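# Move shelf board from cart onto wall brackets

## Task

Take the shelf board off the cart (the cart is free to roll) and set it level across both brackets on the wall, slid back until it meets the wall; then release it and back the robot away. The robot must stay upright and must not finish leaning, or the task counts as failed.

## Robot and tools

ROBOT. A Rainbow Robotics RB-Y1 simulated in physics. Its base has two drive wheels and two rear casters. It is 0.66 m long and 0.58 m wide, and its front edge sits 0.10 m ahead of the drive axle. It can drive straight or turn in place but cannot move sideways. It has a left and a right arm, each with a parallel gripper, a head, and a torso whose lower leg folds at ankle, knee and hip. The bent leg can reach past the front edge of the base. Cameras: head_camera (896x504), left_wrist_camera and right_wrist_camera (each 644x364). Calibration data (K, distortion, T_world_to_cam) are given in the base frame and may be slightly off, more so for the wrist cameras at long reach.

FRAMES. Base frame: origin on the floor halfway between the drive wheels, x forward, y left, z up. The reported chest, left_hand and right_hand positions use this frame. A hand point lies midway between its finger pads; the fingers point along its -z and close along its x. Printed hand positions can be wrong, especially far out. base_odometry is the base frame as it was at scene start, measured from wheel turns only, so wheel slip shows up as travel; heading is positive to the left, -3.142 to 3.142.

execute_actions. Arguments: "actions", a list with zero or one action, and "cameras", a list drawn from head_camera, left_wrist_camera, right_wrist_camera, all (omitted, null or ["all"] gives every camera; [] gives none). An empty list just reports state and images. An action may contain:
- "base": exactly one of {"translate_m": d}, an offset in metres from where the base last reported itself, forward positive, -3 to 3; or {"rotate_rad": d}, an offset turn in radians, counter-clockwise seen from above (left) positive, -3.2 to 3.2.
- "joints": an object keyed by joint name; each value is an absolute target, radians for joints and metres of pad opening for grippers. Ranges: torso_squat_rad 0 to 1.2 (bigger lowers the level chest); torso_shift_rad -0.3 to 0.6 (positive pushes hips forward); torso_pitch_rad -0.2 to 1.4 (positive bows forward); torso_yaw_rad -1.5 to 1.5 (positive left). Per arm: shoulder_pitch -2.356 to 2.356 (0 hanging, negative raises the arm forward and inward); left_shoulder_roll_rad 0 to 3.141 and right_shoulder_roll_rad -3.141 to 0 (away from the body lifts the arm sideways); shoulder_yaw -2.094 to 2.094 (positive swings a bent forearm leftward, both arms); elbow -2.617 to 0.01 (0 straight, negative bends forward); forearm_roll -3.141 to 3.141 and hand_roll -2.705 to 2.705 (positive counter-clockwise from above on a hanging arm, both arms); wrist_pitch -1.57 to 1.919 (negative tips the hand forward); gripper_m 0 to 0.1. head_pan_rad -0.523 to 0.523 (positive left, relative to chest); head_tilt_rad -0.35 to 1.57 (positive down). Joint names carry left_ or right_ prefixes and _rad or _m suffixes as listed in the schema. Done tolerance is ±0.02 for joints and ±0.004 for grippers.
- "speeds": caps for this action only, translate_m 0.05 to 0.4 m/s, rotate_rad 0.1 to 1.509 rad/s (defaults are the maxima). A base move needing more than 8.667 s is refused.
- "min_time_s": 0.1 to 8, the shortest duration of each arm and head motion.
All parts start together and may end at different moments; no action exceeds 15 s. Top joint speeds: arms 1 rad/s (forearm_roll, wrist_pitch, hand_roll 1.5), head 1.5, squat and pitch 0.3, shift 0.15, yaw 0.6, grippers 0.1 m/s. Torso combinations must also hold: squat + shift <= 1.52; squat - shift + pitch <= 1.57; shift + 0.5 pitch - 0.4 squat <= 0.7; shift + 0.3 pitch - 0.5 squat <= 0.39; otherwise commanded torso joints stop short as off_target. Unknown keys or out-of-range numbers cause refusal with no motion. Anything not named may still be driving to an earlier target.

RESULTS. A pictures line lists the order of returned images. base_status and joint_status give each motion's outcome: done (for the base, wheels turned the full amount even if slipping); off_target (stopped away from target, may still push); limit_stop_at_<name>; contact_stop (torso or arm met hard resistance); time_out; stopped_with_arm (torso halted because an arm had contact_stop); limit_stop_at_own_body (a guard prevented self contact, nothing pushing; move the arm and torso apart); not_followed (arm targets held back by the self-collision check, explained by a cause line after joint command not followed; the gripper still moves). A contact_stop, time_out or stopped_with_arm stops the whole group (torso; left arm; right arm) and they hold where they are. on_its_own lists uncommanded parts; held at means the target kept, not the position. If a call reports a stop, later calls in the same reply are skipped.

wait: seconds 0 to 10; returns state and images, commands nothing. zoom_image: camera plus region [x0, y0, x1, y1] in that camera's latest image pixels, at most 504 by 504. finished_scene: pass the current scene number; irreversible, and the board must already rest correctly.

CAUTIONS. To grip, command an opening at least 0.005 m under the object's width; off_target is then expected. After a contact stop, retreat arms first in their own action, then the torso. If both hands hold one object and the torso contact-stops immediately with nothing in the way, resend every arm joint (not grippers) at its current reading, then repeat the torso command. The base keeps driving into furniture and may keep pushing; a blocked leg can slide the robot back unnoticed in odometry. Each arm carries 3 kg; heavy loads held far forward can tip the robot with no stop. Arms must never strike or squeeze each other, grippers included. Load limits: shoulder joints 63 N m, elbow 32.4, forearm_roll, wrist_pitch and hand_roll 22.5; reaching one freezes the robot for 10 s. Holding loads warms motors: a MOTOR HOT line from 65 °C, and at 80 °C an OVER-TEMPERATURE FAULT brakes that arm (limit_stop_at_motor_heat); resend targets afterwards. The robot holds its last command while you think. Loose objects may get brief pushes. Avoid drops, slams and hard shoves, and act quickly with little arm effort.

Each tool is called after "Emit:" in YAML: its name, and indented under it one key for each argument.

## Session

Emit:
execute_actions:
  actions: []

Scene clock: 0.00 s.
base_odometry: x=+0.000 y=+0.000 heading=+0.000 (m, m, rad; odometry frame)
base_status: not commanded
joint_positions: torso_squat_rad=+0.350 torso_shift_rad=+0.000 torso_pitch_rad=+0.000 torso_yaw_rad=-0.001 left_shoulder_pitch_rad=+0.001 left_shoulder_roll_rad=+0.037 left_shoulder_yaw_rad=-0.023 left_elbow_rad=-0.177 left_forearm_roll_rad=+0.014 left_wrist_pitch_rad=-0.047 left_hand_roll_rad=-0.002 left_gripper_m=+0.100 right_shoulder_pitch_rad=+0.002 right_shoulder_roll_rad=-0.042 right_shoulder_yaw_rad=+0.012 right_elbow_rad=-0.280 right_forearm_roll_rad=+0.005 right_wrist_pitch_rad=-0.044 right_hand_roll_rad=-0.030 right_gripper_m=+0.099 head_pan_rad=+0.000 head_tilt_rad=+0.400
joint_status: not commanded
chest: x=-0.2280 y=+0.0001 z=+1.2475 quat_wxyz=(+1.000, +0.000, +0.000, +0.000) (m; base frame)
left_hand: x=-0.1318 y=+0.2456 z=+0.5696 quat_wxyz=(+0.994, +0.016, -0.111, -0.008) (m; base frame)
right_hand: x=-0.0844 y=-0.2499 z=+0.5788 quat_wxyz=(+0.987, -0.018, -0.160, -0.004) (m; base frame)
pictures: head_camera, left_wrist_camera, right_wrist_camera
Images, in order (width x height): head_camera 896x504, left_wrist_camera 644x364, right_wrist_camera 644x364.

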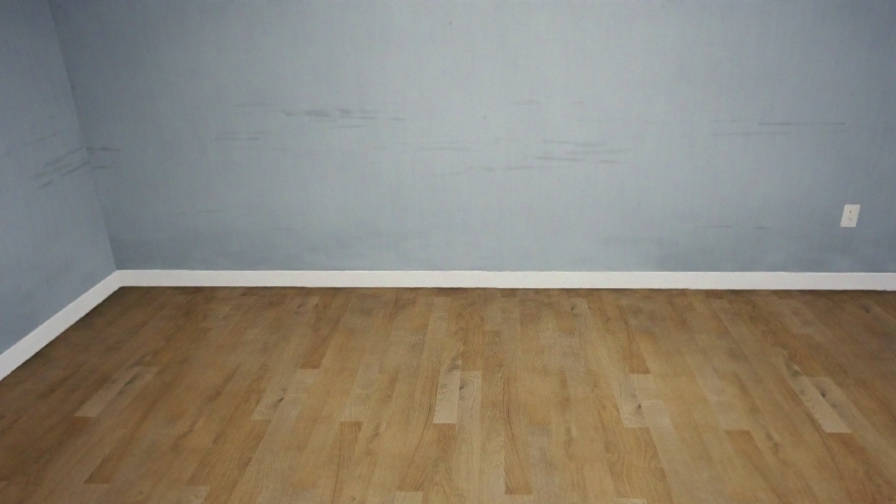

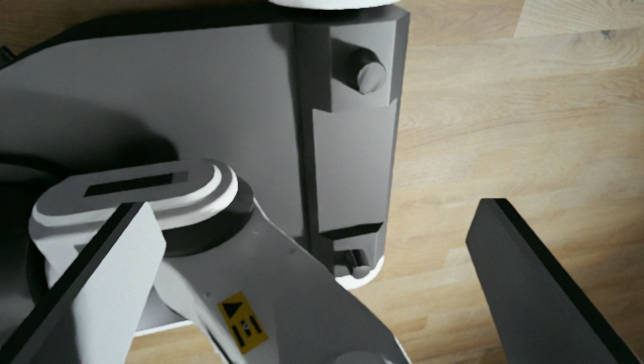

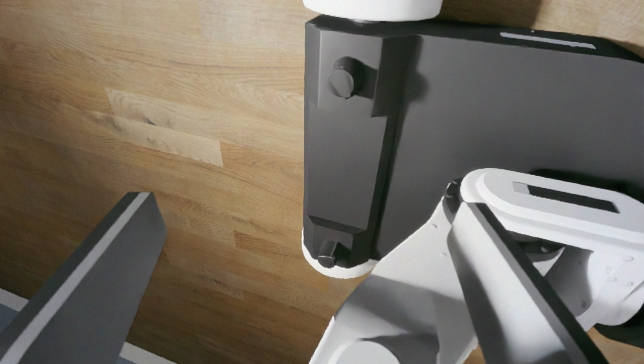

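Emit:
execute_actions:
  actions:
    - {"joints":{"torso_yaw_rad":-0.7,"head_pan_rad":-0.5,"head_tilt_rad":0.3}}
  cameras: ["head_camera"]

Emit:
execute_actions:
  actions:
    - {"base":{"rotate_rad":-1.2}}
  cameras: ["head_camera"]

Scene clock: 7.30 s.
base_odometry: x=+0.000 y=+0.000 heading=+0.000 (m, m, rad; odometry frame)
base_status: not commanded
joint_positions: torso_squat_rad=+0.350 torso_shift_rad=+0.000 torso_pitch_rad=+0.000 torso_yaw_rad=-0.700 left_shoulder_pitch_rad=+0.001 left_shoulder_roll_rad=+0.037 left_shoulder_yaw_rad=-0.023 left_elbow_rad=-0.177 left_forearm_roll_rad=+0.014 left_wrist_pitch_rad=-0.047 left_hand_roll_rad=-0.002 left_gripper_m=+0.100 right_shoulder_pitch_rad=+0.002 right_shoulder_roll_rad=-0.042 right_shoulder_yaw_rad=+0.012 right_elbow_rad=-0.280 right_forearm_roll_rad=+0.005 right_wrist_pitch_rad=-0.044 right_hand_roll_rad=-0.030 right_gripper_m=+0.099 head_pan_rad=-0.500 head_tilt_rad=+0.300
joint_status: all done
chest: x=-0.2280 y=+0.0001 z=+1.2475 quat_wxyz=(+0.939, +0.000, +0.000, -0.343) (m; base frame)
left_hand: x=+0.0038 y=+0.1258 z=+0.5696 quat_wxyz=(+0.931, -0.023, -0.110, -0.348) (m; base frame)
right_hand: x=-0.2789 y=-0.2839 z=+0.5789 quat_wxyz=(+0.926, -0.072, -0.145, -0.341) (m; base frame)
pictures: head_camera
camera_calibration (this result's frames):
head_camera: T_world_to_cam=[[-0.914596, -0.403407, -0.0278673, -0.163092], [-0.0914421, 0.273462, -0.957527, 1.42688], [0.393893, -0.873202, -0.286995, 0.434129], [0, 0, 0, 1]] pos_world=[-0.189687, -0.0769071, 1.48632]
Images, in order (width x height): head_camera 896x504.

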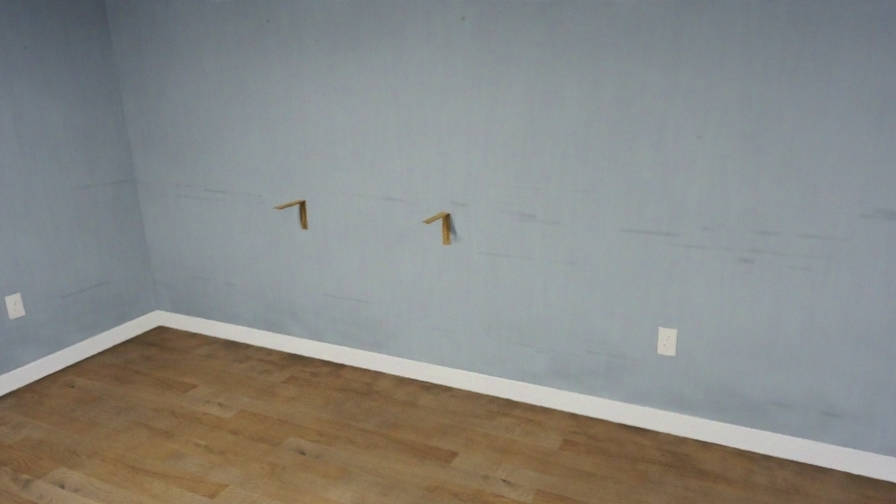

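Scene clock: 10.97 s.
base_odometry: x=+0.000 y=+0.000 heading=-1.200 (m, m, rad; odometry frame)
base_status: done
joint_positions: torso_squat_rad=+0.350 torso_shift_rad=+0.000 torso_pitch_rad=+0.000 torso_yaw_rad=-0.700 left_shoulder_pitch_rad=+0.001 left_shoulder_roll_rad=+0.037 left_shoulder_yaw_rad=-0.023 left_elbow_rad=-0.177 left_forearm_roll_rad=+0.014 left_wrist_pitch_rad=-0.047 left_hand_roll_rad=-0.002 left_gripper_m=+0.100 right_shoulder_pitch_rad=+0.002 right_shoulder_roll_rad=-0.042 right_shoulder_yaw_rad=+0.012 right_elbow_rad=-0.280 right_forearm_roll_rad=+0.005 right_wrist_pitch_rad=-0.044 right_hand_roll_rad=-0.030 right_gripper_m=+0.099 head_pan_rad=-0.500 head_tilt_rad=+0.300
joint_status: not commanded
chest: x=-0.2280 y=+0.0001 z=+1.2475 quat_wxyz=(+0.939, +0.000, +0.000, -0.343) (m; base frame)
left_hand: x=+0.0038 y=+0.1258 z=+0.5696 quat_wxyz=(+0.931, -0.023, -0.110, -0.348) (m; base frame)
right_hand: x=-0.2789 y=-0.2839 z=+0.5789 quat_wxyz=(+0.926, -0.072, -0.145, -0.341) (m; base frame)
pictures: head_camera
camera_calibration (this result's frames):
head_camera: T_world_to_cam=[[-0.91459, -0.40342, -0.0278679, -0.163091], [-0.0914407, 0.273449, -0.95753, 1.42688], [0.393908, -0.8732, -0.286983, 0.434128], [0, 0, 0, 1]] pos_world=[-0.189692, -0.0768945, 1.48633]
Images, in order (width x height): head_camera 896x504.

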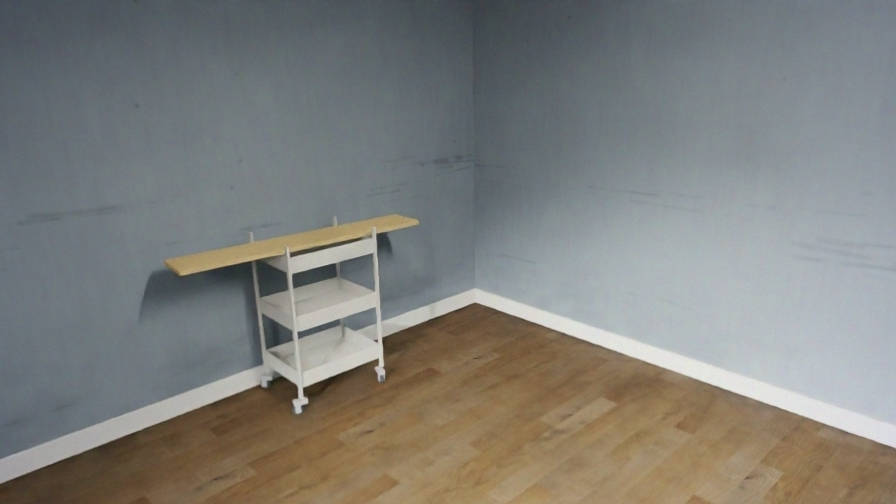

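Emit:
execute_actions:
  actions:
    - {"base":{"rotate_rad":-1.304},"joints":{"torso_yaw_rad":0,"head_pan_rad":0.5,"head_tilt_rad":0.45,"left_shoulder_pitch_rad":-0.5,"left_shoulder_roll_rad":0.349,"left_shoulder_yaw_rad":0,"left_elbow_rad":-0.75,"left_forearm_roll_rad":0,"left_wrist_pitch_rad":-0.321,"left_hand_roll_rad":0.349,"right_shoulder_pitch_rad":-0.5,"right_shoulder_roll_rad":-0.349,"right_shoulder_yaw_rad":0,"right_elbow_rad":-0.75,"right_forearm_roll_rad":0,"right_wrist_pitch_rad":-0.321,"right_hand_roll_rad":-0.349},"min_time_s":2.5}
  cameras: ["head_camera"]

Emit:
execute_actions:
  actions:
    - {"base":{"translate_m":2.0},"joints":{"torso_squat_rad":0.95}}
  cameras: ["head_camera"]

Emit:
execute_actions:
  actions:
    - {"base":{"rotate_rad":0.92},"joints":{"head_pan_rad":0,"head_tilt_rad":0.5}}

Scene clock: 108.03 s.
base_odometry: x=+0.000 y=+0.000 heading=-2.503 (m, m, rad; odometry frame)
base_status: done
joint_positions: torso_squat_rad=+0.350 torso_shift_rad=+0.000 torso_pitch_rad=+0.000 torso_yaw_rad=+0.000 left_shoulder_pitch_rad=-0.500 left_shoulder_roll_rad=+0.349 left_shoulder_yaw_rad=+0.000 left_elbow_rad=-0.750 left_forearm_roll_rad=+0.000 left_wrist_pitch_rad=-0.321 left_hand_roll_rad=+0.349 left_gripper_m=+0.100 right_shoulder_pitch_rad=-0.500 right_shoulder_roll_rad=-0.349 right_shoulder_yaw_rad=+0.000 right_elbow_rad=-0.750 right_forearm_roll_rad=+0.000 right_wrist_pitch_rad=-0.321 right_hand_roll_rad=-0.349 right_gripper_m=+0.099 head_pan_rad=+0.500 head_tilt_rad=+0.450
joint_status: all done
chest: x=-0.2280 y=+0.0001 z=+1.2475 quat_wxyz=(+1.000, +0.000, +0.000, +0.000) (m; base frame)
left_hand: x=+0.3952 y=+0.3353 z=+1.0101 quat_wxyz=(+0.707, +0.000, -0.707, +0.000) (m; base frame)
right_hand: x=+0.3951 y=-0.3353 z=+1.0101 quat_wxyz=(+0.707, +0.000, -0.707, +0.000) (m; base frame)
pictures: head_camera
camera_calibration (this result's frames):
head_camera: T_world_to_cam=[[0.513772, -0.857231, -0.0345459, 0.151299], [-0.382786, -0.19301, -0.90345, 1.28528], [0.767797, 0.477391, -0.427299, 0.724318], [0, 0, 0, 1]] pos_world=[-0.141876, 0.0319867, 1.47591]
Images, in order (width x height): head_camera 896x504.

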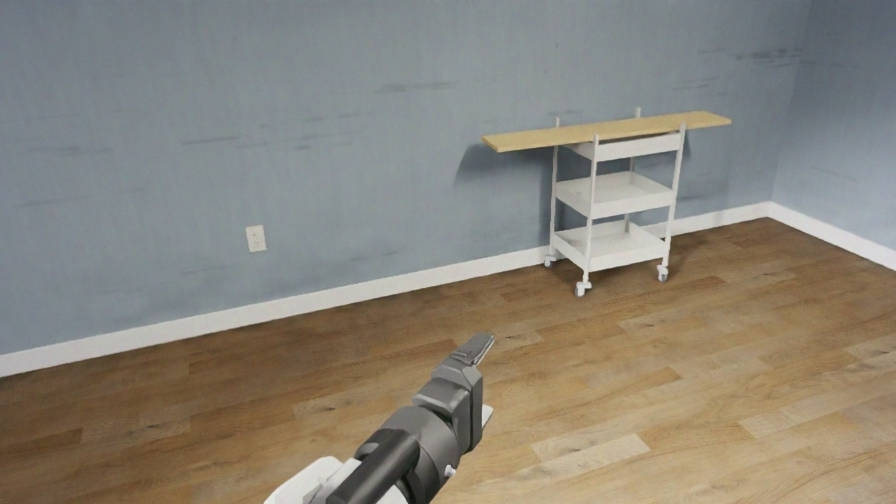

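Scene clock: 114.43 s.
base_odometry: x=-1.607 y=-1.191 heading=-2.504 (m, m, rad; odometry frame)
base_status: done
joint_positions: torso_squat_rad=+0.950 torso_shift_rad=+0.000 torso_pitch_rad=+0.000 torso_yaw_rad=+0.000 left_shoulder_pitch_rad=-0.500 left_shoulder_roll_rad=+0.349 left_shoulder_yaw_rad=+0.000 left_elbow_rad=-0.750 left_forearm_roll_rad=+0.000 left_wrist_pitch_rad=-0.321 left_hand_roll_rad=+0.349 left_gripper_m=+0.100 right_shoulder_pitch_rad=-0.500 right_shoulder_roll_rad=-0.349 right_shoulder_yaw_rad=+0.000 right_elbow_rad=-0.750 right_forearm_roll_rad=+0.000 right_wrist_pitch_rad=-0.321 right_hand_roll_rad=-0.349 right_gripper_m=+0.099 head_pan_rad=+0.500 head_tilt_rad=+0.450
joint_status: all done
chest: x=-0.2279 y=+0.0001 z=+0.9971 quat_wxyz=(+1.000, +0.000, +0.000, +0.000) (m; base frame)
left_hand: x=+0.3953 y=+0.3353 z=+0.7597 quat_wxyz=(+0.707, +0.000, -0.707, +0.000) (m; base frame)
right_hand: x=+0.3952 y=-0.3352 z=+0.7598 quat_wxyz=(+0.707, +0.000, -0.707, +0.000) (m; base frame)
pictures: head_camera
camera_calibration (this result's frames):
head_camera: T_world_to_cam=[[0.513772, -0.857229, -0.0345799, 0.142632], [-0.382859, -0.19302, -0.903417, 1.05902], [0.767761, 0.47739, -0.427366, 0.617309], [0, 0, 0, 1]] pos_world=[-0.141773, 0.0319821, 1.22548]
Images, in order (width x height): head_camera 896x504.

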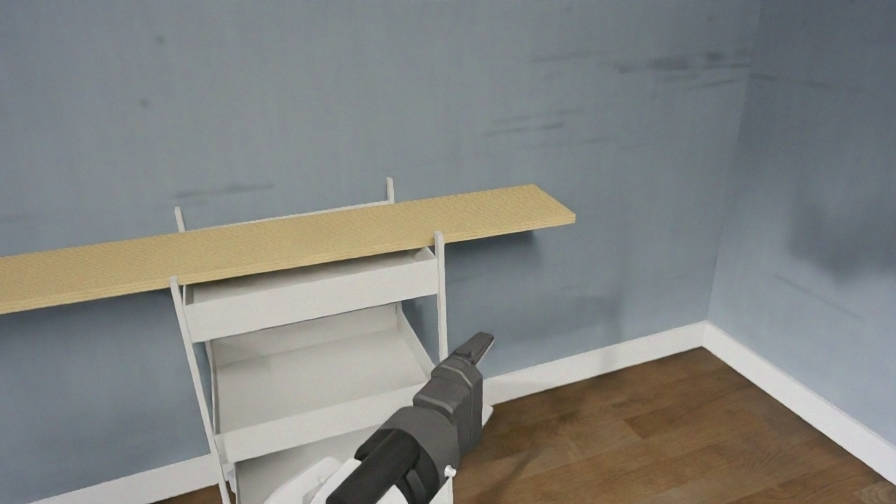

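Scene clock: 117.47 s.
base_odometry: x=-1.607 y=-1.191 heading=-1.584 (m, m, rad; odometry frame)
base_status: done
joint_positions: torso_squat_rad=+0.950 torso_shift_rad=+0.000 torso_pitch_rad=+0.000 torso_yaw_rad=+0.000 left_shoulder_pitch_rad=-0.500 left_shoulder_roll_rad=+0.349 left_shoulder_yaw_rad=+0.000 left_elbow_rad=-0.750 left_forearm_roll_rad=+0.000 left_wrist_pitch_rad=-0.321 left_hand_roll_rad=+0.349 left_gripper_m=+0.100 right_shoulder_pitch_rad=-0.500 right_shoulder_roll_rad=-0.349 right_shoulder_yaw_rad=+0.000 right_elbow_rad=-0.750 right_forearm_roll_rad=+0.000 right_wrist_pitch_rad=-0.321 right_hand_roll_rad=-0.349 right_gripper_m=+0.099 head_pan_rad=+0.000 head_tilt_rad=+0.500
joint_status: all done
chest: x=-0.2279 y=+0.0001 z=+0.9971 quat_wxyz=(+1.000, +0.000, +0.000, +0.000) (m; base frame)
left_hand: x=+0.3953 y=+0.3353 z=+0.7597 quat_wxyz=(+0.707, +0.000, -0.707, +0.000) (m; base frame)
right_hand: x=+0.3952 y=-0.3352 z=+0.7598 quat_wxyz=(+0.707, +0.000, -0.707, +0.000) (m; base frame)
pictures: head_camera, left_wrist_camera, right_wrist_camera
camera_calibration (this result's frames):
head_camera: T_world_to_cam=[[0.0381611, -0.998612, -0.0362884, 0.0467915], [-0.47302, 0.0139363, -0.880941, 1.01351], [0.880225, 0.0507828, -0.471832, 0.693781], [0, 0, 0, 1]] pos_world=[-0.133059, -0.00263014, 1.22189]
left_wrist_camera: T_world_to_cam=[[-0.0205463, -0.00530859, 0.999775, -0.752166], [-0.616783, -0.786953, -0.016854, 0.550653], [0.786865, -0.61699, 0.0128947, -0.0282539], [0, 0, 0, 1]] pos_world=[0.346411, 0.411912, 0.761641]
right_wrist_camera: T_world_to_cam=[[-0.00942634, -0.0518584, -0.99861, 0.738827], [-0.62683, 0.778392, -0.0345054, 0.565623], [0.779099, 0.625633, -0.0398438, 0.0136446], [0, 0, 0, 1]] pos_world=[0.350883, -0.410498, 0.75786]
Images, in order (width x height): head_camera 896x504, left_wrist_camera 644x364, right_wrist_camera 644x364.

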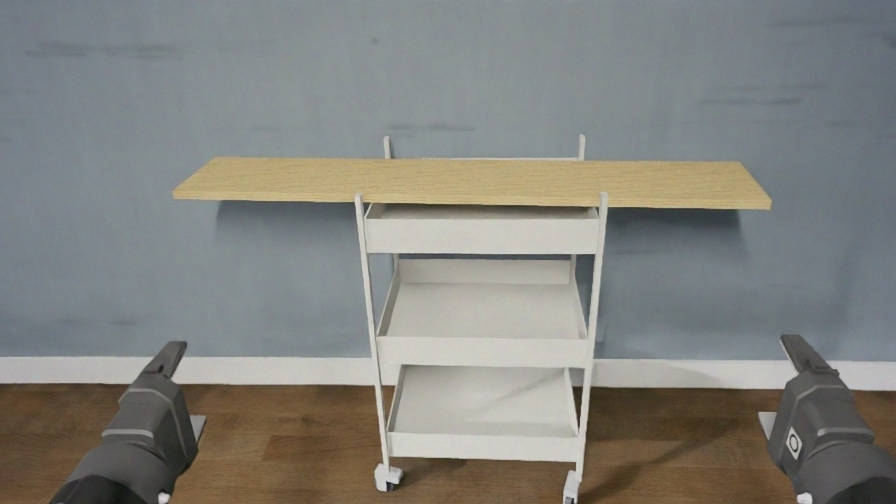

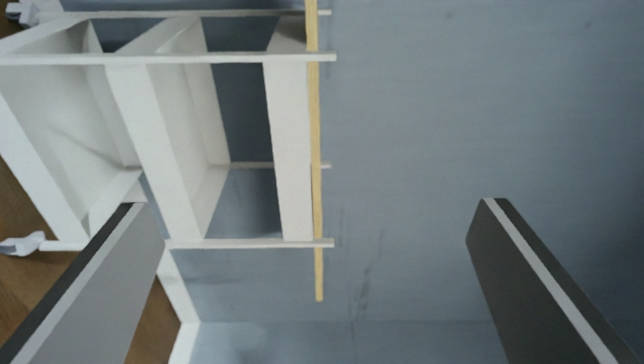

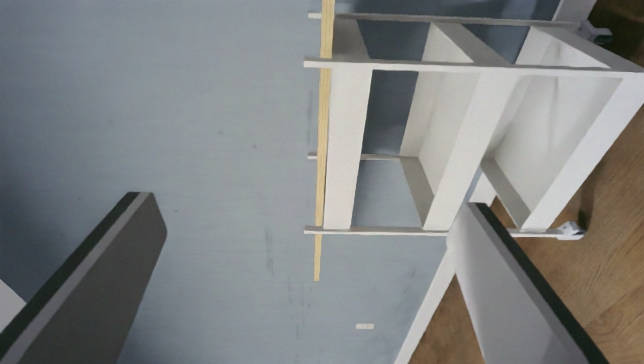

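Emit:
execute_actions:
  actions:
    - {"base":{"rotate_rad":0.44}}
  cameras: []

Emit:
execute_actions:
  actions:
    - {"base":{"translate_m":0.247}}
  cameras: []

Emit:
execute_actions:
  actions:
    - {"base":{"rotate_rad":-0.525},"joints":{"head_tilt_rad":0.6}}

Scene clock: 161.97 s.
base_odometry: x=-1.607 y=-1.190 heading=-1.145 (m, m, rad; odometry frame)
base_status: done
joint_positions: torso_squat_rad=+0.950 torso_shift_rad=+0.000 torso_pitch_rad=+0.000 torso_yaw_rad=+0.000 left_shoulder_pitch_rad=-0.500 left_shoulder_roll_rad=+0.349 left_shoulder_yaw_rad=+0.000 left_elbow_rad=-0.750 left_forearm_roll_rad=+0.000 left_wrist_pitch_rad=-0.321 left_hand_roll_rad=+0.349 left_gripper_m=+0.100 right_shoulder_pitch_rad=-0.500 right_shoulder_roll_rad=-0.349 right_shoulder_yaw_rad=+0.000 right_elbow_rad=-0.750 right_forearm_roll_rad=+0.000 right_wrist_pitch_rad=-0.321 right_hand_roll_rad=-0.349 right_gripper_m=+0.099 head_pan_rad=+0.000 head_tilt_rad=+0.500
joint_status: not commanded
chest: x=-0.2279 y=+0.0001 z=+0.9971 quat_wxyz=(+1.000, +0.000, +0.000, +0.000) (m; base frame)
left_hand: x=+0.3953 y=+0.3353 z=+0.7597 quat_wxyz=(+0.707, +0.000, -0.707, +0.000) (m; base frame)
right_hand: x=+0.3952 y=-0.3352 z=+0.7598 quat_wxyz=(+0.707, +0.000, -0.707, +0.000) (m; base frame)
pictures: none
No camera images: the call's "cameras" was empty. Leave "cameras" out to get every camera's image.

Scene clock: 164.03 s.
base_odometry: x=-1.505 y=-1.415 heading=-1.144 (m, m, rad; odometry frame)
base_status: done
joint_positions: torso_squat_rad=+0.950 torso_shift_rad=+0.000 torso_pitch_rad=+0.000 torso_yaw_rad=+0.000 left_shoulder_pitch_rad=-0.500 left_shoulder_roll_rad=+0.349 left_shoulder_yaw_rad=+0.000 left_elbow_rad=-0.750 left_forearm_roll_rad=+0.000 left_wrist_pitch_rad=-0.321 left_hand_roll_rad=+0.349 left_gripper_m=+0.100 right_shoulder_pitch_rad=-0.500 right_shoulder_roll_rad=-0.349 right_shoulder_yaw_rad=+0.000 right_elbow_rad=-0.750 right_forearm_roll_rad=+0.000 right_wrist_pitch_rad=-0.321 right_hand_roll_rad=-0.349 right_gripper_m=+0.099 head_pan_rad=+0.000 head_tilt_rad=+0.500
joint_status: not commanded
chest: x=-0.2279 y=+0.0001 z=+0.9971 quat_wxyz=(+1.000, +0.000, +0.000, +0.000) (m; base frame)
left_hand: x=+0.3953 y=+0.3353 z=+0.7597 quat_wxyz=(+0.707, +0.000, -0.707, +0.000) (m; base frame)
right_hand: x=+0.3953 y=-0.3352 z=+0.7598 quat_wxyz=(+0.707, +0.000, -0.707, +0.000) (m; base frame)
pictures: none
No camera images: the call's "cameras" was empty. Leave "cameras" out to get every camera's image.

Scene clock: 166.43 s.
base_odometry: x=-1.505 y=-1.415 heading=-1.668 (m, m, rad; odometry frame)
base_status: done
joint_positions: torso_squat_rad=+0.950 torso_shift_rad=+0.000 torso_pitch_rad=+0.000 torso_yaw_rad=+0.000 left_shoulder_pitch_rad=-0.500 left_shoulder_roll_rad=+0.349 left_shoulder_yaw_rad=+0.000 left_elbow_rad=-0.750 left_forearm_roll_rad=+0.000 left_wrist_pitch_rad=-0.321 left_hand_roll_rad=+0.349 left_gripper_m=+0.100 right_shoulder_pitch_rad=-0.500 right_shoulder_roll_rad=-0.349 right_shoulder_yaw_rad=+0.000 right_elbow_rad=-0.750 right_forearm_roll_rad=+0.000 right_wrist_pitch_rad=-0.321 right_hand_roll_rad=-0.349 right_gripper_m=+0.099 head_pan_rad=+0.000 head_tilt_rad=+0.600
joint_status: all done
chest: x=-0.2279 y=+0.0001 z=+0.9971 quat_wxyz=(+1.000, +0.000, +0.000, +0.000) (m; base frame)
left_hand: x=+0.3953 y=+0.3353 z=+0.7597 quat_wxyz=(+0.707, +0.000, -0.707, +0.000) (m; base frame)
right_hand: x=+0.3953 y=-0.3352 z=+0.7599 quat_wxyz=(+0.707, +0.000, -0.707, +0.000) (m; base frame)
pictures: head_camera, left_wrist_camera, right_wrist_camera
camera_calibration (this result's frames):
head_camera: T_world_to_cam=[[0.0342989, -0.998614, -0.0399169, 0.0503344], [-0.558631, 0.013962, -0.829299, 0.934068], [0.828707, 0.0507429, -0.557378, 0.785579], [0, 0, 0, 1]] pos_world=[-0.130942, -0.00263936, 1.2145]
left_wrist_camera: T_world_to_cam=[[-0.0205292, -0.00532589, 0.999775, -0.75216], [-0.616786, -0.78695, -0.0168571, 0.550658], [0.786863, -0.616993, 0.0128705, -0.0282387], [0, 0, 0, 1]] pos_world=[0.346417, 0.411911, 0.761637]
right_wrist_camera: T_world_to_cam=[[-0.00938421, -0.0518578, -0.99861, 0.738831], [-0.62683, 0.77839, -0.0345313, 0.565655], [0.779099, 0.625635, -0.0398106, 0.0136136], [0, 0, 0, 1]] pos_world=[0.350897, -0.410504, 0.757879]
Images, in order (width x height): head_camera 896x504, left_wrist_camera 644x364, right_wrist_camera 644x364.

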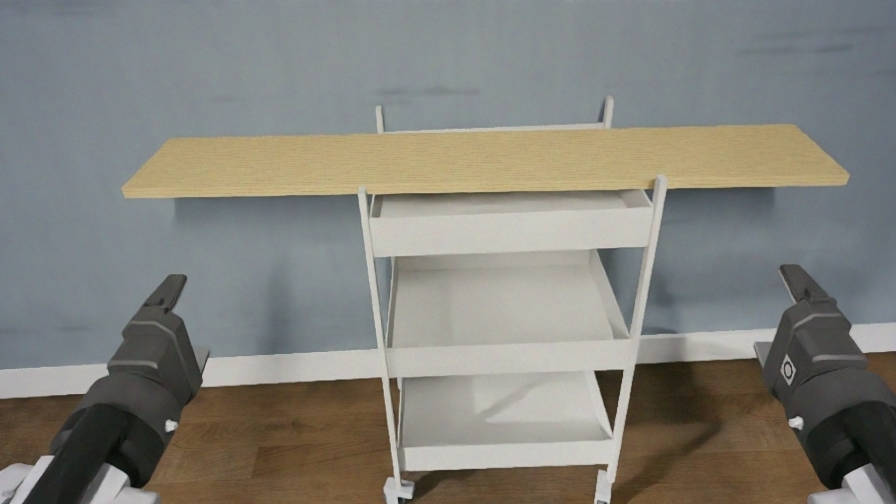

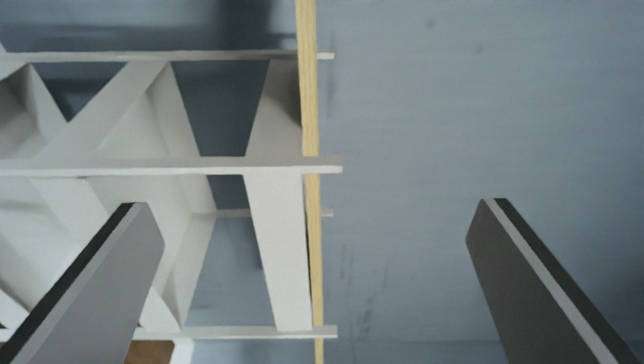

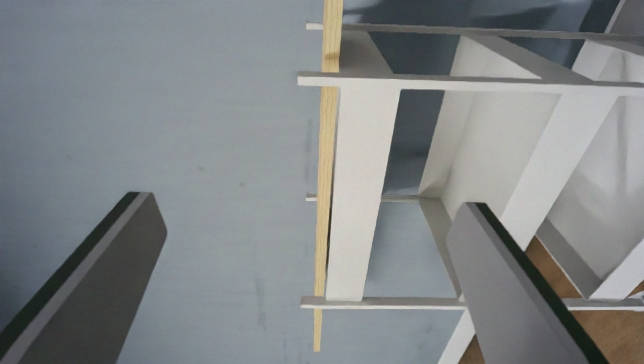

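Emit:
execute_actions:
  actions:
    - {"base":{"translate_m":0.33},"joints":{"head_tilt_rad":0.75,"torso_squat_rad":0.96}}

Scene clock: 175.30 s.
base_odometry: x=-1.537 y=-1.744 heading=-1.669 (m, m, rad; odometry frame)
base_status: done
joint_positions: torso_squat_rad=+0.960 torso_shift_rad=+0.000 torso_pitch_rad=+0.000 torso_yaw_rad=+0.000 left_shoulder_pitch_rad=-0.500 left_shoulder_roll_rad=+0.349 left_shoulder_yaw_rad=+0.000 left_elbow_rad=-0.750 left_forearm_roll_rad=+0.000 left_wrist_pitch_rad=-0.321 left_hand_roll_rad=+0.349 left_gripper_m=+0.100 right_shoulder_pitch_rad=-0.500 right_shoulder_roll_rad=-0.349 right_shoulder_yaw_rad=+0.000 right_elbow_rad=-0.750 right_forearm_roll_rad=+0.000 right_wrist_pitch_rad=-0.321 right_hand_roll_rad=-0.349 right_gripper_m=+0.099 head_pan_rad=+0.000 head_tilt_rad=+0.750
joint_status: all done
chest: x=-0.2279 y=+0.0001 z=+0.9914 quat_wxyz=(+1.000, +0.000, +0.000, +0.000) (m; base frame)
left_hand: x=+0.3953 y=+0.3353 z=+0.7540 quat_wxyz=(+0.707, +0.000, -0.707, +0.000) (m; base frame)
right_hand: x=+0.3953 y=-0.3352 z=+0.7541 quat_wxyz=(+0.707, +0.000, -0.707, +0.000) (m; base frame)
pictures: head_camera, left_wrist_camera, right_wrist_camera
camera_calibration (this result's frames):
head_camera: T_world_to_cam=[[0.0278943, -0.998616, -0.0445834, 0.0543476], [-0.676301, 0.0139897, -0.736492, 0.794545], [0.736097, 0.0506957, -0.674975, 0.903434], [0, 0, 0, 1]] pos_world=[-0.129179, -0.00264339, 1.1974]
left_wrist_camera: T_world_to_cam=[[-0.0205199, -0.00533369, 0.999775, -0.746444], [-0.616782, -0.786954, -0.0168575, 0.550572], [0.786867, -0.616989, 0.0128585, -0.0281629], [0, 0, 0, 1]] pos_world=[0.346426, 0.411918, 0.75592]
right_wrist_camera: T_world_to_cam=[[-0.00937293, -0.0518715, -0.99861, 0.733122], [-0.626828, 0.778391, -0.0345491, 0.565485], [0.779101, 0.625633, -0.0398103, 0.0133787], [0, 0, 0, 1]] pos_world=[0.35091, -0.410511, 0.752173]
Images, in order (width x height): head_camera 896x504, left_wrist_camera 644x364, right_wrist_camera 644x364.

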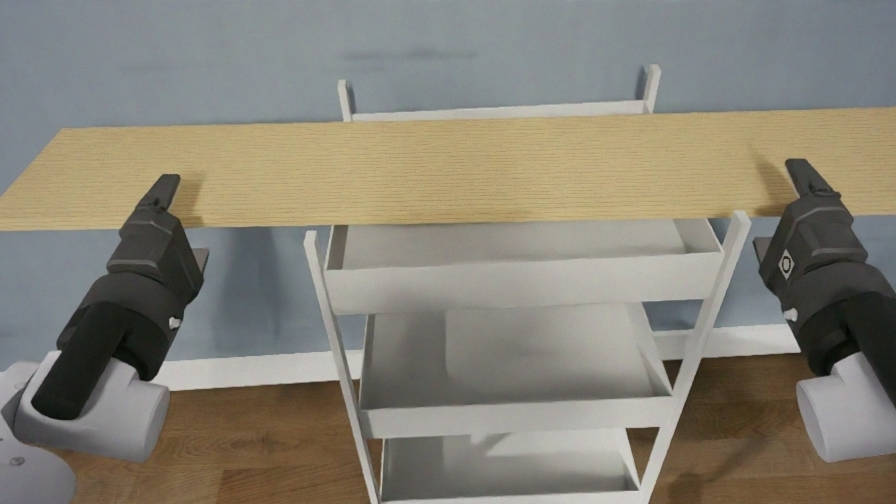

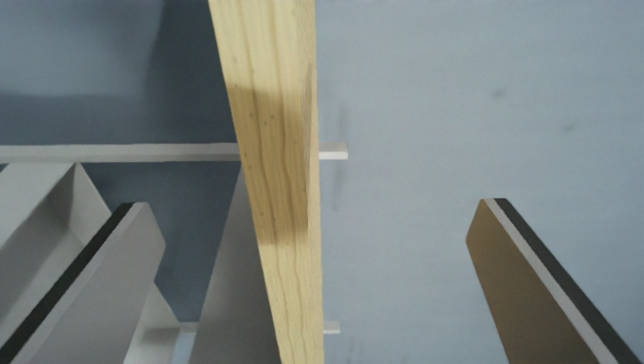

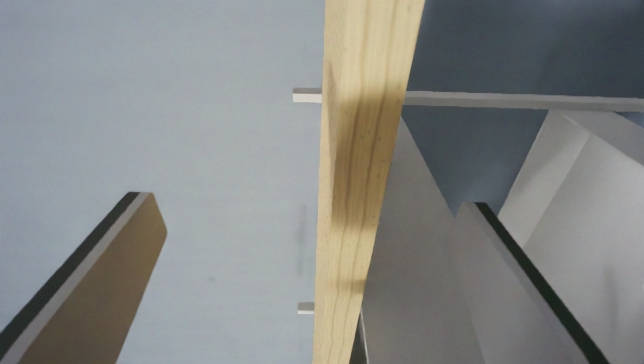

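Emit:
execute_actions:
  actions:
    - {"base":{"translate_m":0.035},"joints":{"torso_squat_rad":0.98,"left_gripper_m":0.05,"right_gripper_m":0.05}}

Scene clock: 186.37 s.
base_odometry: x=-1.540 y=-1.779 heading=-1.669 (m, m, rad; odometry frame)
base_status: done
joint_positions: torso_squat_rad=+0.980 torso_shift_rad=+0.000 torso_pitch_rad=+0.000 torso_yaw_rad=+0.000 left_shoulder_pitch_rad=-0.500 left_shoulder_roll_rad=+0.349 left_shoulder_yaw_rad=+0.000 left_elbow_rad=-0.750 left_forearm_roll_rad=+0.000 left_wrist_pitch_rad=-0.321 left_hand_roll_rad=+0.349 left_gripper_m=+0.050 right_shoulder_pitch_rad=-0.500 right_shoulder_roll_rad=-0.349 right_shoulder_yaw_rad=+0.000 right_elbow_rad=-0.750 right_forearm_roll_rad=+0.000 right_wrist_pitch_rad=-0.321 right_hand_roll_rad=-0.349 right_gripper_m=+0.050 head_pan_rad=+0.000 head_tilt_rad=+0.750
joint_status: all done
chest: x=-0.2279 y=+0.0001 z=+0.9799 quat_wxyz=(+1.000, +0.000, +0.000, +0.000) (m; base frame)
left_hand: x=+0.3953 y=+0.3353 z=+0.7425 quat_wxyz=(+0.707, +0.000, -0.707, +0.000) (m; base frame)
right_hand: x=+0.3953 y=-0.3352 z=+0.7426 quat_wxyz=(+0.707, +0.000, -0.707, +0.000) (m; base frame)
pictures: head_camera, left_wrist_camera, right_wrist_camera
camera_calibration (this result's frames):
head_camera: T_world_to_cam=[[0.0278962, -0.998616, -0.0445823, 0.0538327], [-0.67627, 0.0139898, -0.736521, 0.786051], [0.736126, 0.0506959, -0.674944, 0.895635], [0, 0, 0, 1]] pos_world=[-0.129219, -0.00264352, 1.18585]
left_wrist_camera: T_world_to_cam=[[-0.0205657, -0.00534034, 0.999774, -0.734901], [-0.616775, -0.786959, -0.0168909, 0.550395], [0.786871, -0.616983, 0.0128906, -0.0280219], [0, 0, 0, 1]] pos_world=[0.346405, 0.411924, 0.744393]
right_wrist_camera: T_world_to_cam=[[-0.0092754, -0.0518787, -0.99861, 0.721604], [-0.626833, 0.778385, -0.0346156, 0.565133], [0.779099, 0.62564, -0.0397391, 0.012872], [0, 0, 0, 1]] pos_world=[0.350908, -0.410508, 0.740675]
Images, in order (width x height): head_camera 896x504, left_wrist_camera 644x364, right_wrist_camera 644x364.

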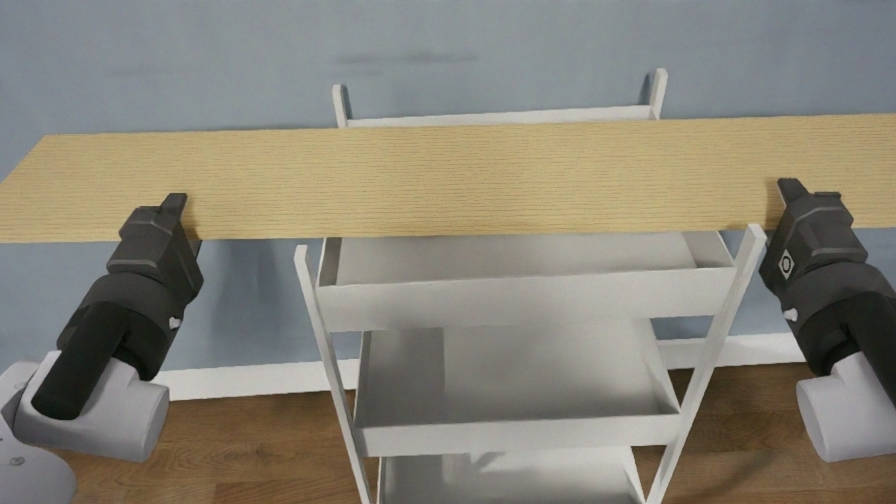

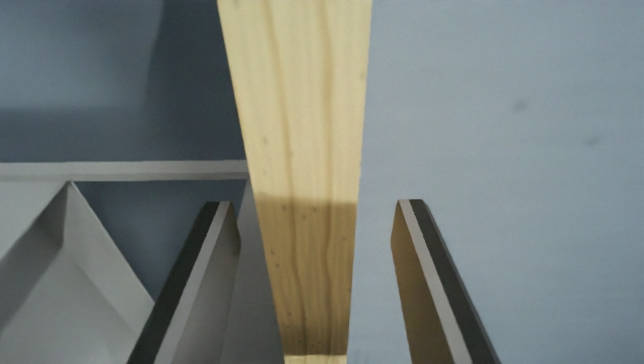

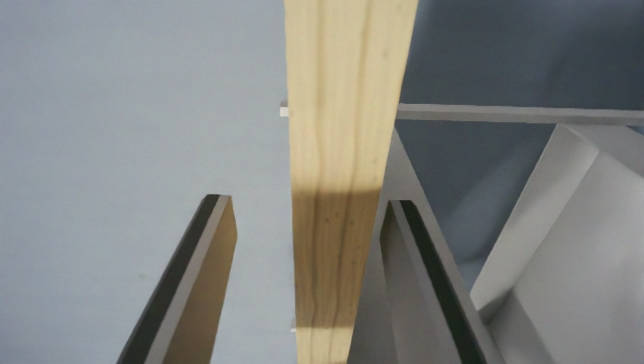

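Emit:
execute_actions:
  actions:
    - {"base":{"translate_m":0.02},"joints":{"right_shoulder_pitch_rad":-0.483,"left_shoulder_pitch_rad":-0.495}}

Scene clock: 192.30 s.
base_odometry: x=-1.542 y=-1.798 heading=-1.670 (m, m, rad; odometry frame)
base_status: done
joint_positions: torso_squat_rad=+0.980 torso_shift_rad=+0.000 torso_pitch_rad=+0.000 torso_yaw_rad=+0.000 left_shoulder_pitch_rad=-0.495 left_shoulder_roll_rad=+0.349 left_shoulder_yaw_rad=+0.000 left_elbow_rad=-0.750 left_forearm_roll_rad=+0.000 left_wrist_pitch_rad=-0.321 left_hand_roll_rad=+0.349 left_gripper_m=+0.050 right_shoulder_pitch_rad=-0.483 right_shoulder_roll_rad=-0.349 right_shoulder_yaw_rad=+0.000 right_elbow_rad=-0.750 right_forearm_roll_rad=+0.000 right_wrist_pitch_rad=-0.321 right_hand_roll_rad=-0.349 right_gripper_m=+0.050 head_pan_rad=+0.000 head_tilt_rad=+0.750
joint_status: all done
chest: x=-0.2279 y=+0.0001 z=+0.9799 quat_wxyz=(+1.000, +0.000, +0.000, +0.000) (m; base frame)
left_hand: x=+0.3936 y=+0.3364 z=+0.7395 quat_wxyz=(+0.709, +0.000, -0.705, +0.001) (m; base frame)
right_hand: x=+0.3894 y=-0.3389 z=+0.7327 quat_wxyz=(+0.713, -0.002, -0.701, -0.002) (m; base frame)
pictures: head_camera, left_wrist_camera, right_wrist_camera
camera_calibration (this result's frames):
head_camera: T_world_to_cam=[[0.0278782, -0.998617, -0.0445855, 0.0538298], [-0.676296, 0.0140026, -0.736497, 0.786032], [0.736103, 0.0506852, -0.67497, 0.895647], [0, 0, 0, 1]] pos_world=[-0.129199, -0.0026472, 1.18584]
left_wrist_camera: T_world_to_cam=[[-0.0158063, -0.00539741, 0.999861, -0.733896], [-0.615485, -0.788025, -0.0139838, 0.547853], [0.78799, -0.61562, 0.00913369, -0.0241004], [0, 0, 0, 1]] pos_world=[0.344586, 0.412923, 0.741675]
right_wrist_camera: T_world_to_cam=[[-0.0255348, -0.051786, -0.998332, 0.717627], [-0.622749, 0.782034, -0.0246377, 0.5563], [0.782005, 0.621081, -0.0522187, 0.025749], [0, 0, 0, 1]] pos_world=[0.344624, -0.413875, 0.73148]
Images, in order (width x height): head_camera 896x504, left_wrist_camera 644x364, right_wrist_camera 644x364.

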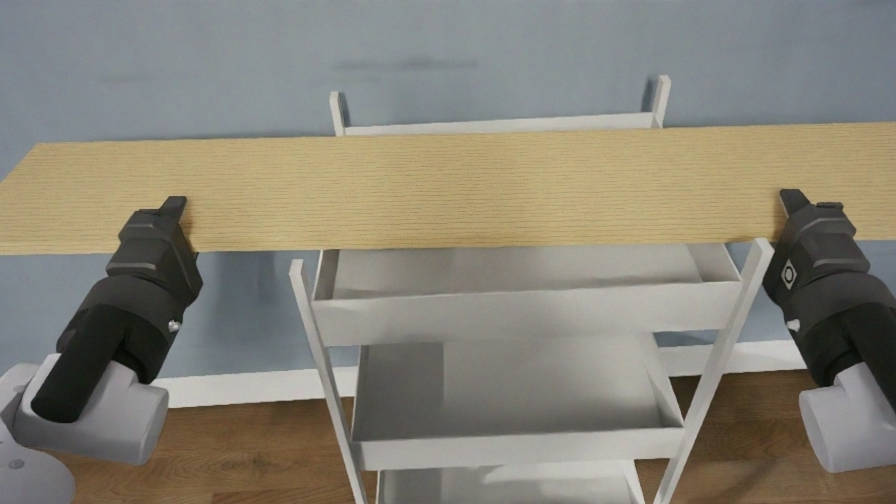

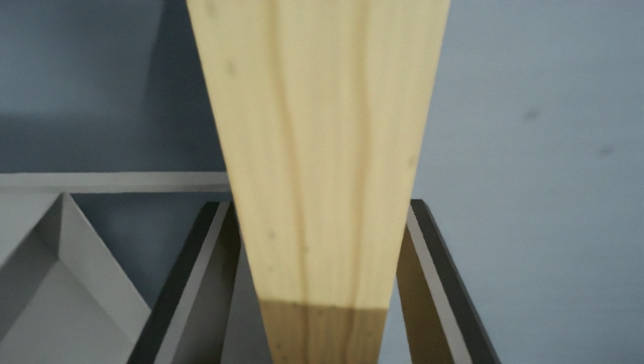

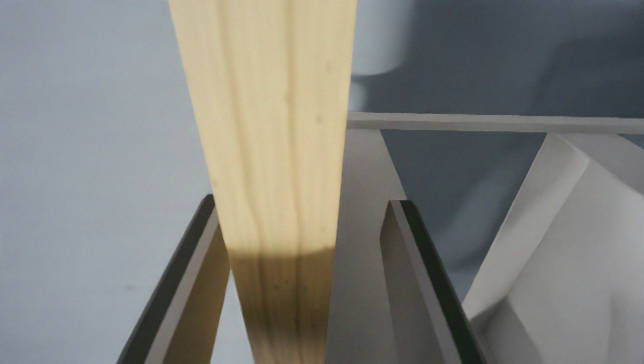

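Emit:
execute_actions:
  actions:
    - {"joints":{"right_shoulder_pitch_rad":-0.492,"left_gripper_m":0.0,"right_gripper_m":0.0}}

Emit:
execute_actions:
  actions:
    - {"joints":{"torso_squat_rad":0.84}}

Scene clock: 197.10 s.
base_odometry: x=-1.542 y=-1.798 heading=-1.670 (m, m, rad; odometry frame)
base_status: not commanded
joint_positions: torso_squat_rad=+0.980 torso_shift_rad=+0.000 torso_pitch_rad=+0.000 torso_yaw_rad=+0.000 left_shoulder_pitch_rad=-0.496 left_shoulder_roll_rad=+0.349 left_shoulder_yaw_rad=+0.000 left_elbow_rad=-0.751 left_forearm_roll_rad=+0.000 left_wrist_pitch_rad=-0.322 left_hand_roll_rad=+0.349 left_gripper_m=+0.018 right_shoulder_pitch_rad=-0.492 right_shoulder_roll_rad=-0.349 right_shoulder_yaw_rad=+0.000 right_elbow_rad=-0.750 right_forearm_roll_rad=+0.000 right_wrist_pitch_rad=-0.321 right_hand_roll_rad=-0.349 right_gripper_m=+0.017 head_pan_rad=+0.000 head_tilt_rad=+0.750
joint_status: left_gripper_m off_target (ended at +0.018, target +0.000); right_gripper_m off_target (ended at +0.017, target +0.000); the others done
chest: x=-0.2280 y=+0.0001 z=+0.9798 quat_wxyz=(+1.000, +0.000, +0.000, +0.000) (m; base frame)
left_hand: x=+0.3942 y=+0.3363 z=+0.7415 quat_wxyz=(+0.707, +0.000, -0.707, +0.000) (m; base frame)
right_hand: x=+0.3924 y=-0.3371 z=+0.7377 quat_wxyz=(+0.710, -0.001, -0.704, -0.001) (m; base frame)
pictures: head_camera, left_wrist_camera, right_wrist_camera
camera_calibration (this result's frames):
head_camera: T_world_to_cam=[[0.0278909, -0.998612, -0.0446748, 0.0538877], [-0.676125, 0.0140716, -0.736653, 0.786147], [0.736259, 0.0507516, -0.674794, 0.895582], [0, 0, 0, 1]] pos_world=[-0.12935, -0.00270163, 1.18586]
left_wrist_camera: T_world_to_cam=[[-0.0196036, -0.00539952, 0.999793, -0.734256], [-0.615842, -0.7877, -0.0163293, 0.549909], [0.787626, -0.616035, 0.0121165, -0.026579], [0, 0, 0, 1]] pos_world=[0.345197, 0.412825, 0.743406]
right_wrist_camera: T_world_to_cam=[[-0.0173935, -0.0517666, -0.998508, 0.719729], [-0.624753, 0.780262, -0.029569, 0.56068], [0.780629, 0.623306, -0.0459128, 0.0192515], [0, 0, 0, 1]] pos_world=[0.347777, -0.412219, 0.736117]
Images, in order (width x height): head_camera 896x504, left_wrist_camera 644x364, right_wrist_camera 644x364.

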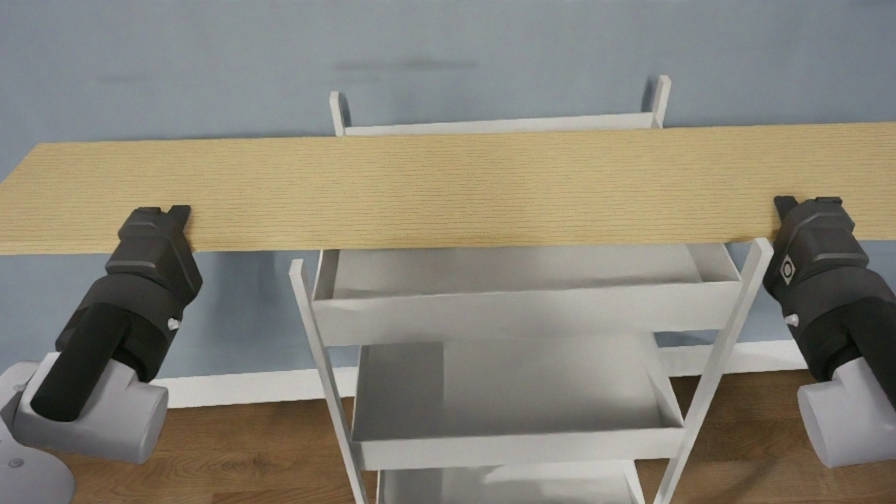

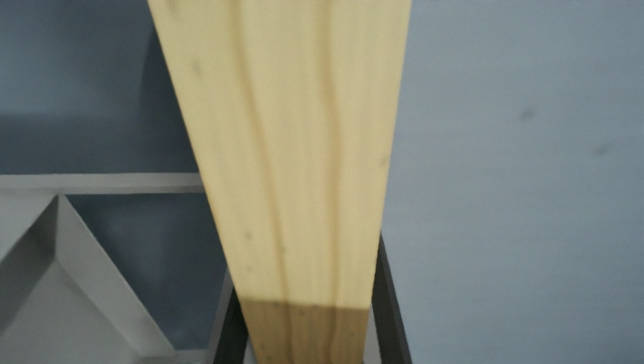

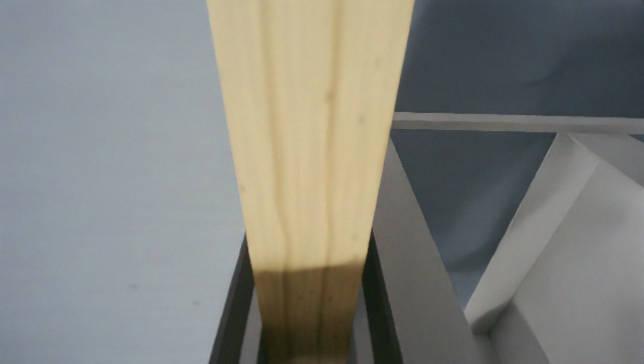

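Scene clock: 198.33 s.
base_odometry: x=-1.542 y=-1.798 heading=-1.670 (m, m, rad; odometry frame)
base_status: not commanded
joint_positions: torso_squat_rad=+0.840 torso_shift_rad=+0.000 torso_pitch_rad=+0.001 torso_yaw_rad=+0.000 left_shoulder_pitch_rad=-0.494 left_shoulder_roll_rad=+0.349 left_shoulder_yaw_rad=+0.000 left_elbow_rad=-0.749 left_forearm_roll_rad=+0.000 left_wrist_pitch_rad=-0.320 left_hand_roll_rad=+0.349 left_gripper_m=+0.018 right_shoulder_pitch_rad=-0.490 right_shoulder_roll_rad=-0.349 right_shoulder_yaw_rad=+0.001 right_elbow_rad=-0.748 right_forearm_roll_rad=+0.000 right_wrist_pitch_rad=-0.320 right_hand_roll_rad=-0.349 right_gripper_m=+0.017 head_pan_rad=+0.000 head_tilt_rad=+0.750
joint_status: all done
chest: x=-0.2275 y=+0.0001 z=+1.0572 quat_wxyz=(+1.000, +0.000, +0.001, +0.000) (m; base frame)
left_hand: x=+0.3933 y=+0.3366 z=+0.8150 quat_wxyz=(+0.710, +0.000, -0.704, +0.001) (m; base frame)
right_hand: x=+0.3919 y=-0.3373 z=+0.8125 quat_wxyz=(+0.712, -0.001, -0.702, -0.001) (m; base frame)
pictures: head_camera, left_wrist_camera, right_wrist_camera
camera_calibration (this result's frames):
head_camera: T_world_to_cam=[[0.0278367, -0.998612, -0.0447079, 0.0573511], [-0.677017, 0.0140711, -0.735833, 0.842441], [0.735441, 0.0507512, -0.675686, 0.948147], [0, 0, 0, 1]] pos_world=[-0.128556, -0.00270221, 1.26311]
left_wrist_camera: T_world_to_cam=[[-0.0122426, -0.00463407, 0.999914, -0.811068], [-0.614872, -0.788548, -0.0111828, 0.546534], [0.788532, -0.614956, 0.00680454, -0.0229786], [0, 0, 0, 1]] pos_world=[0.344238, 0.413079, 0.817266]
right_wrist_camera: T_world_to_cam=[[-0.0224764, -0.0517996, -0.998405, 0.796227], [-0.624374, 0.780677, -0.0264473, 0.560199], [0.780802, 0.622784, -0.0498892, 0.0261605], [0, 0, 0, 1]] pos_world=[0.347244, -0.412383, 0.811078]
Images, in order (width x height): head_camera 896x504, left_wrist_camera 644x364, right_wrist_camera 644x364.

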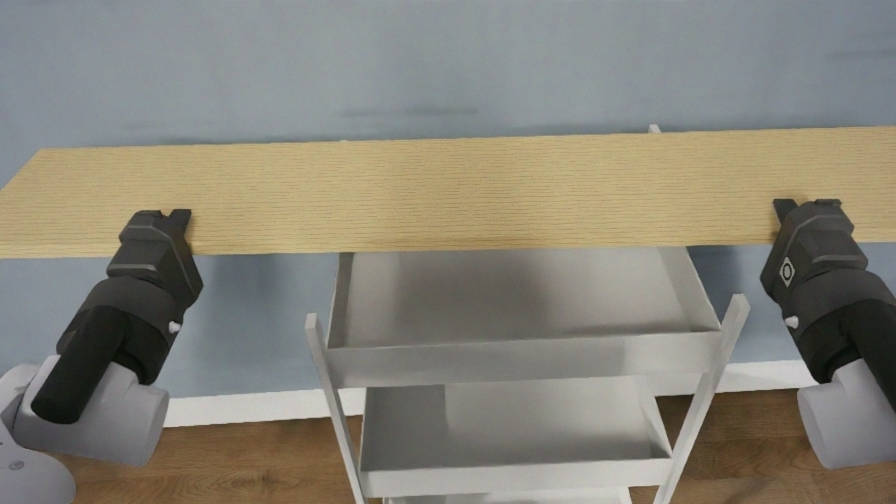

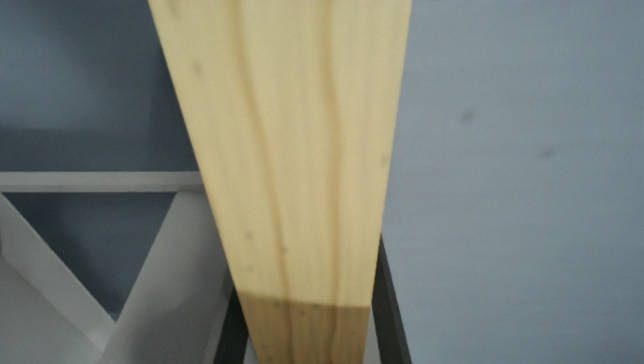

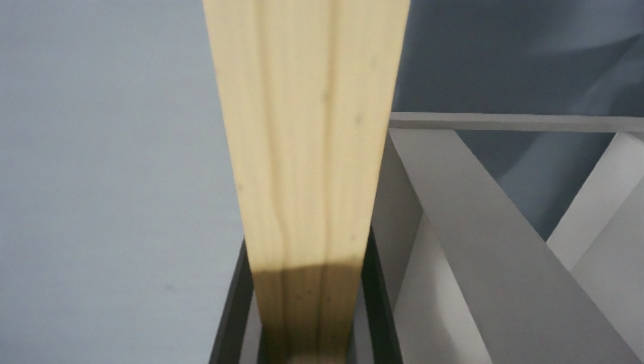

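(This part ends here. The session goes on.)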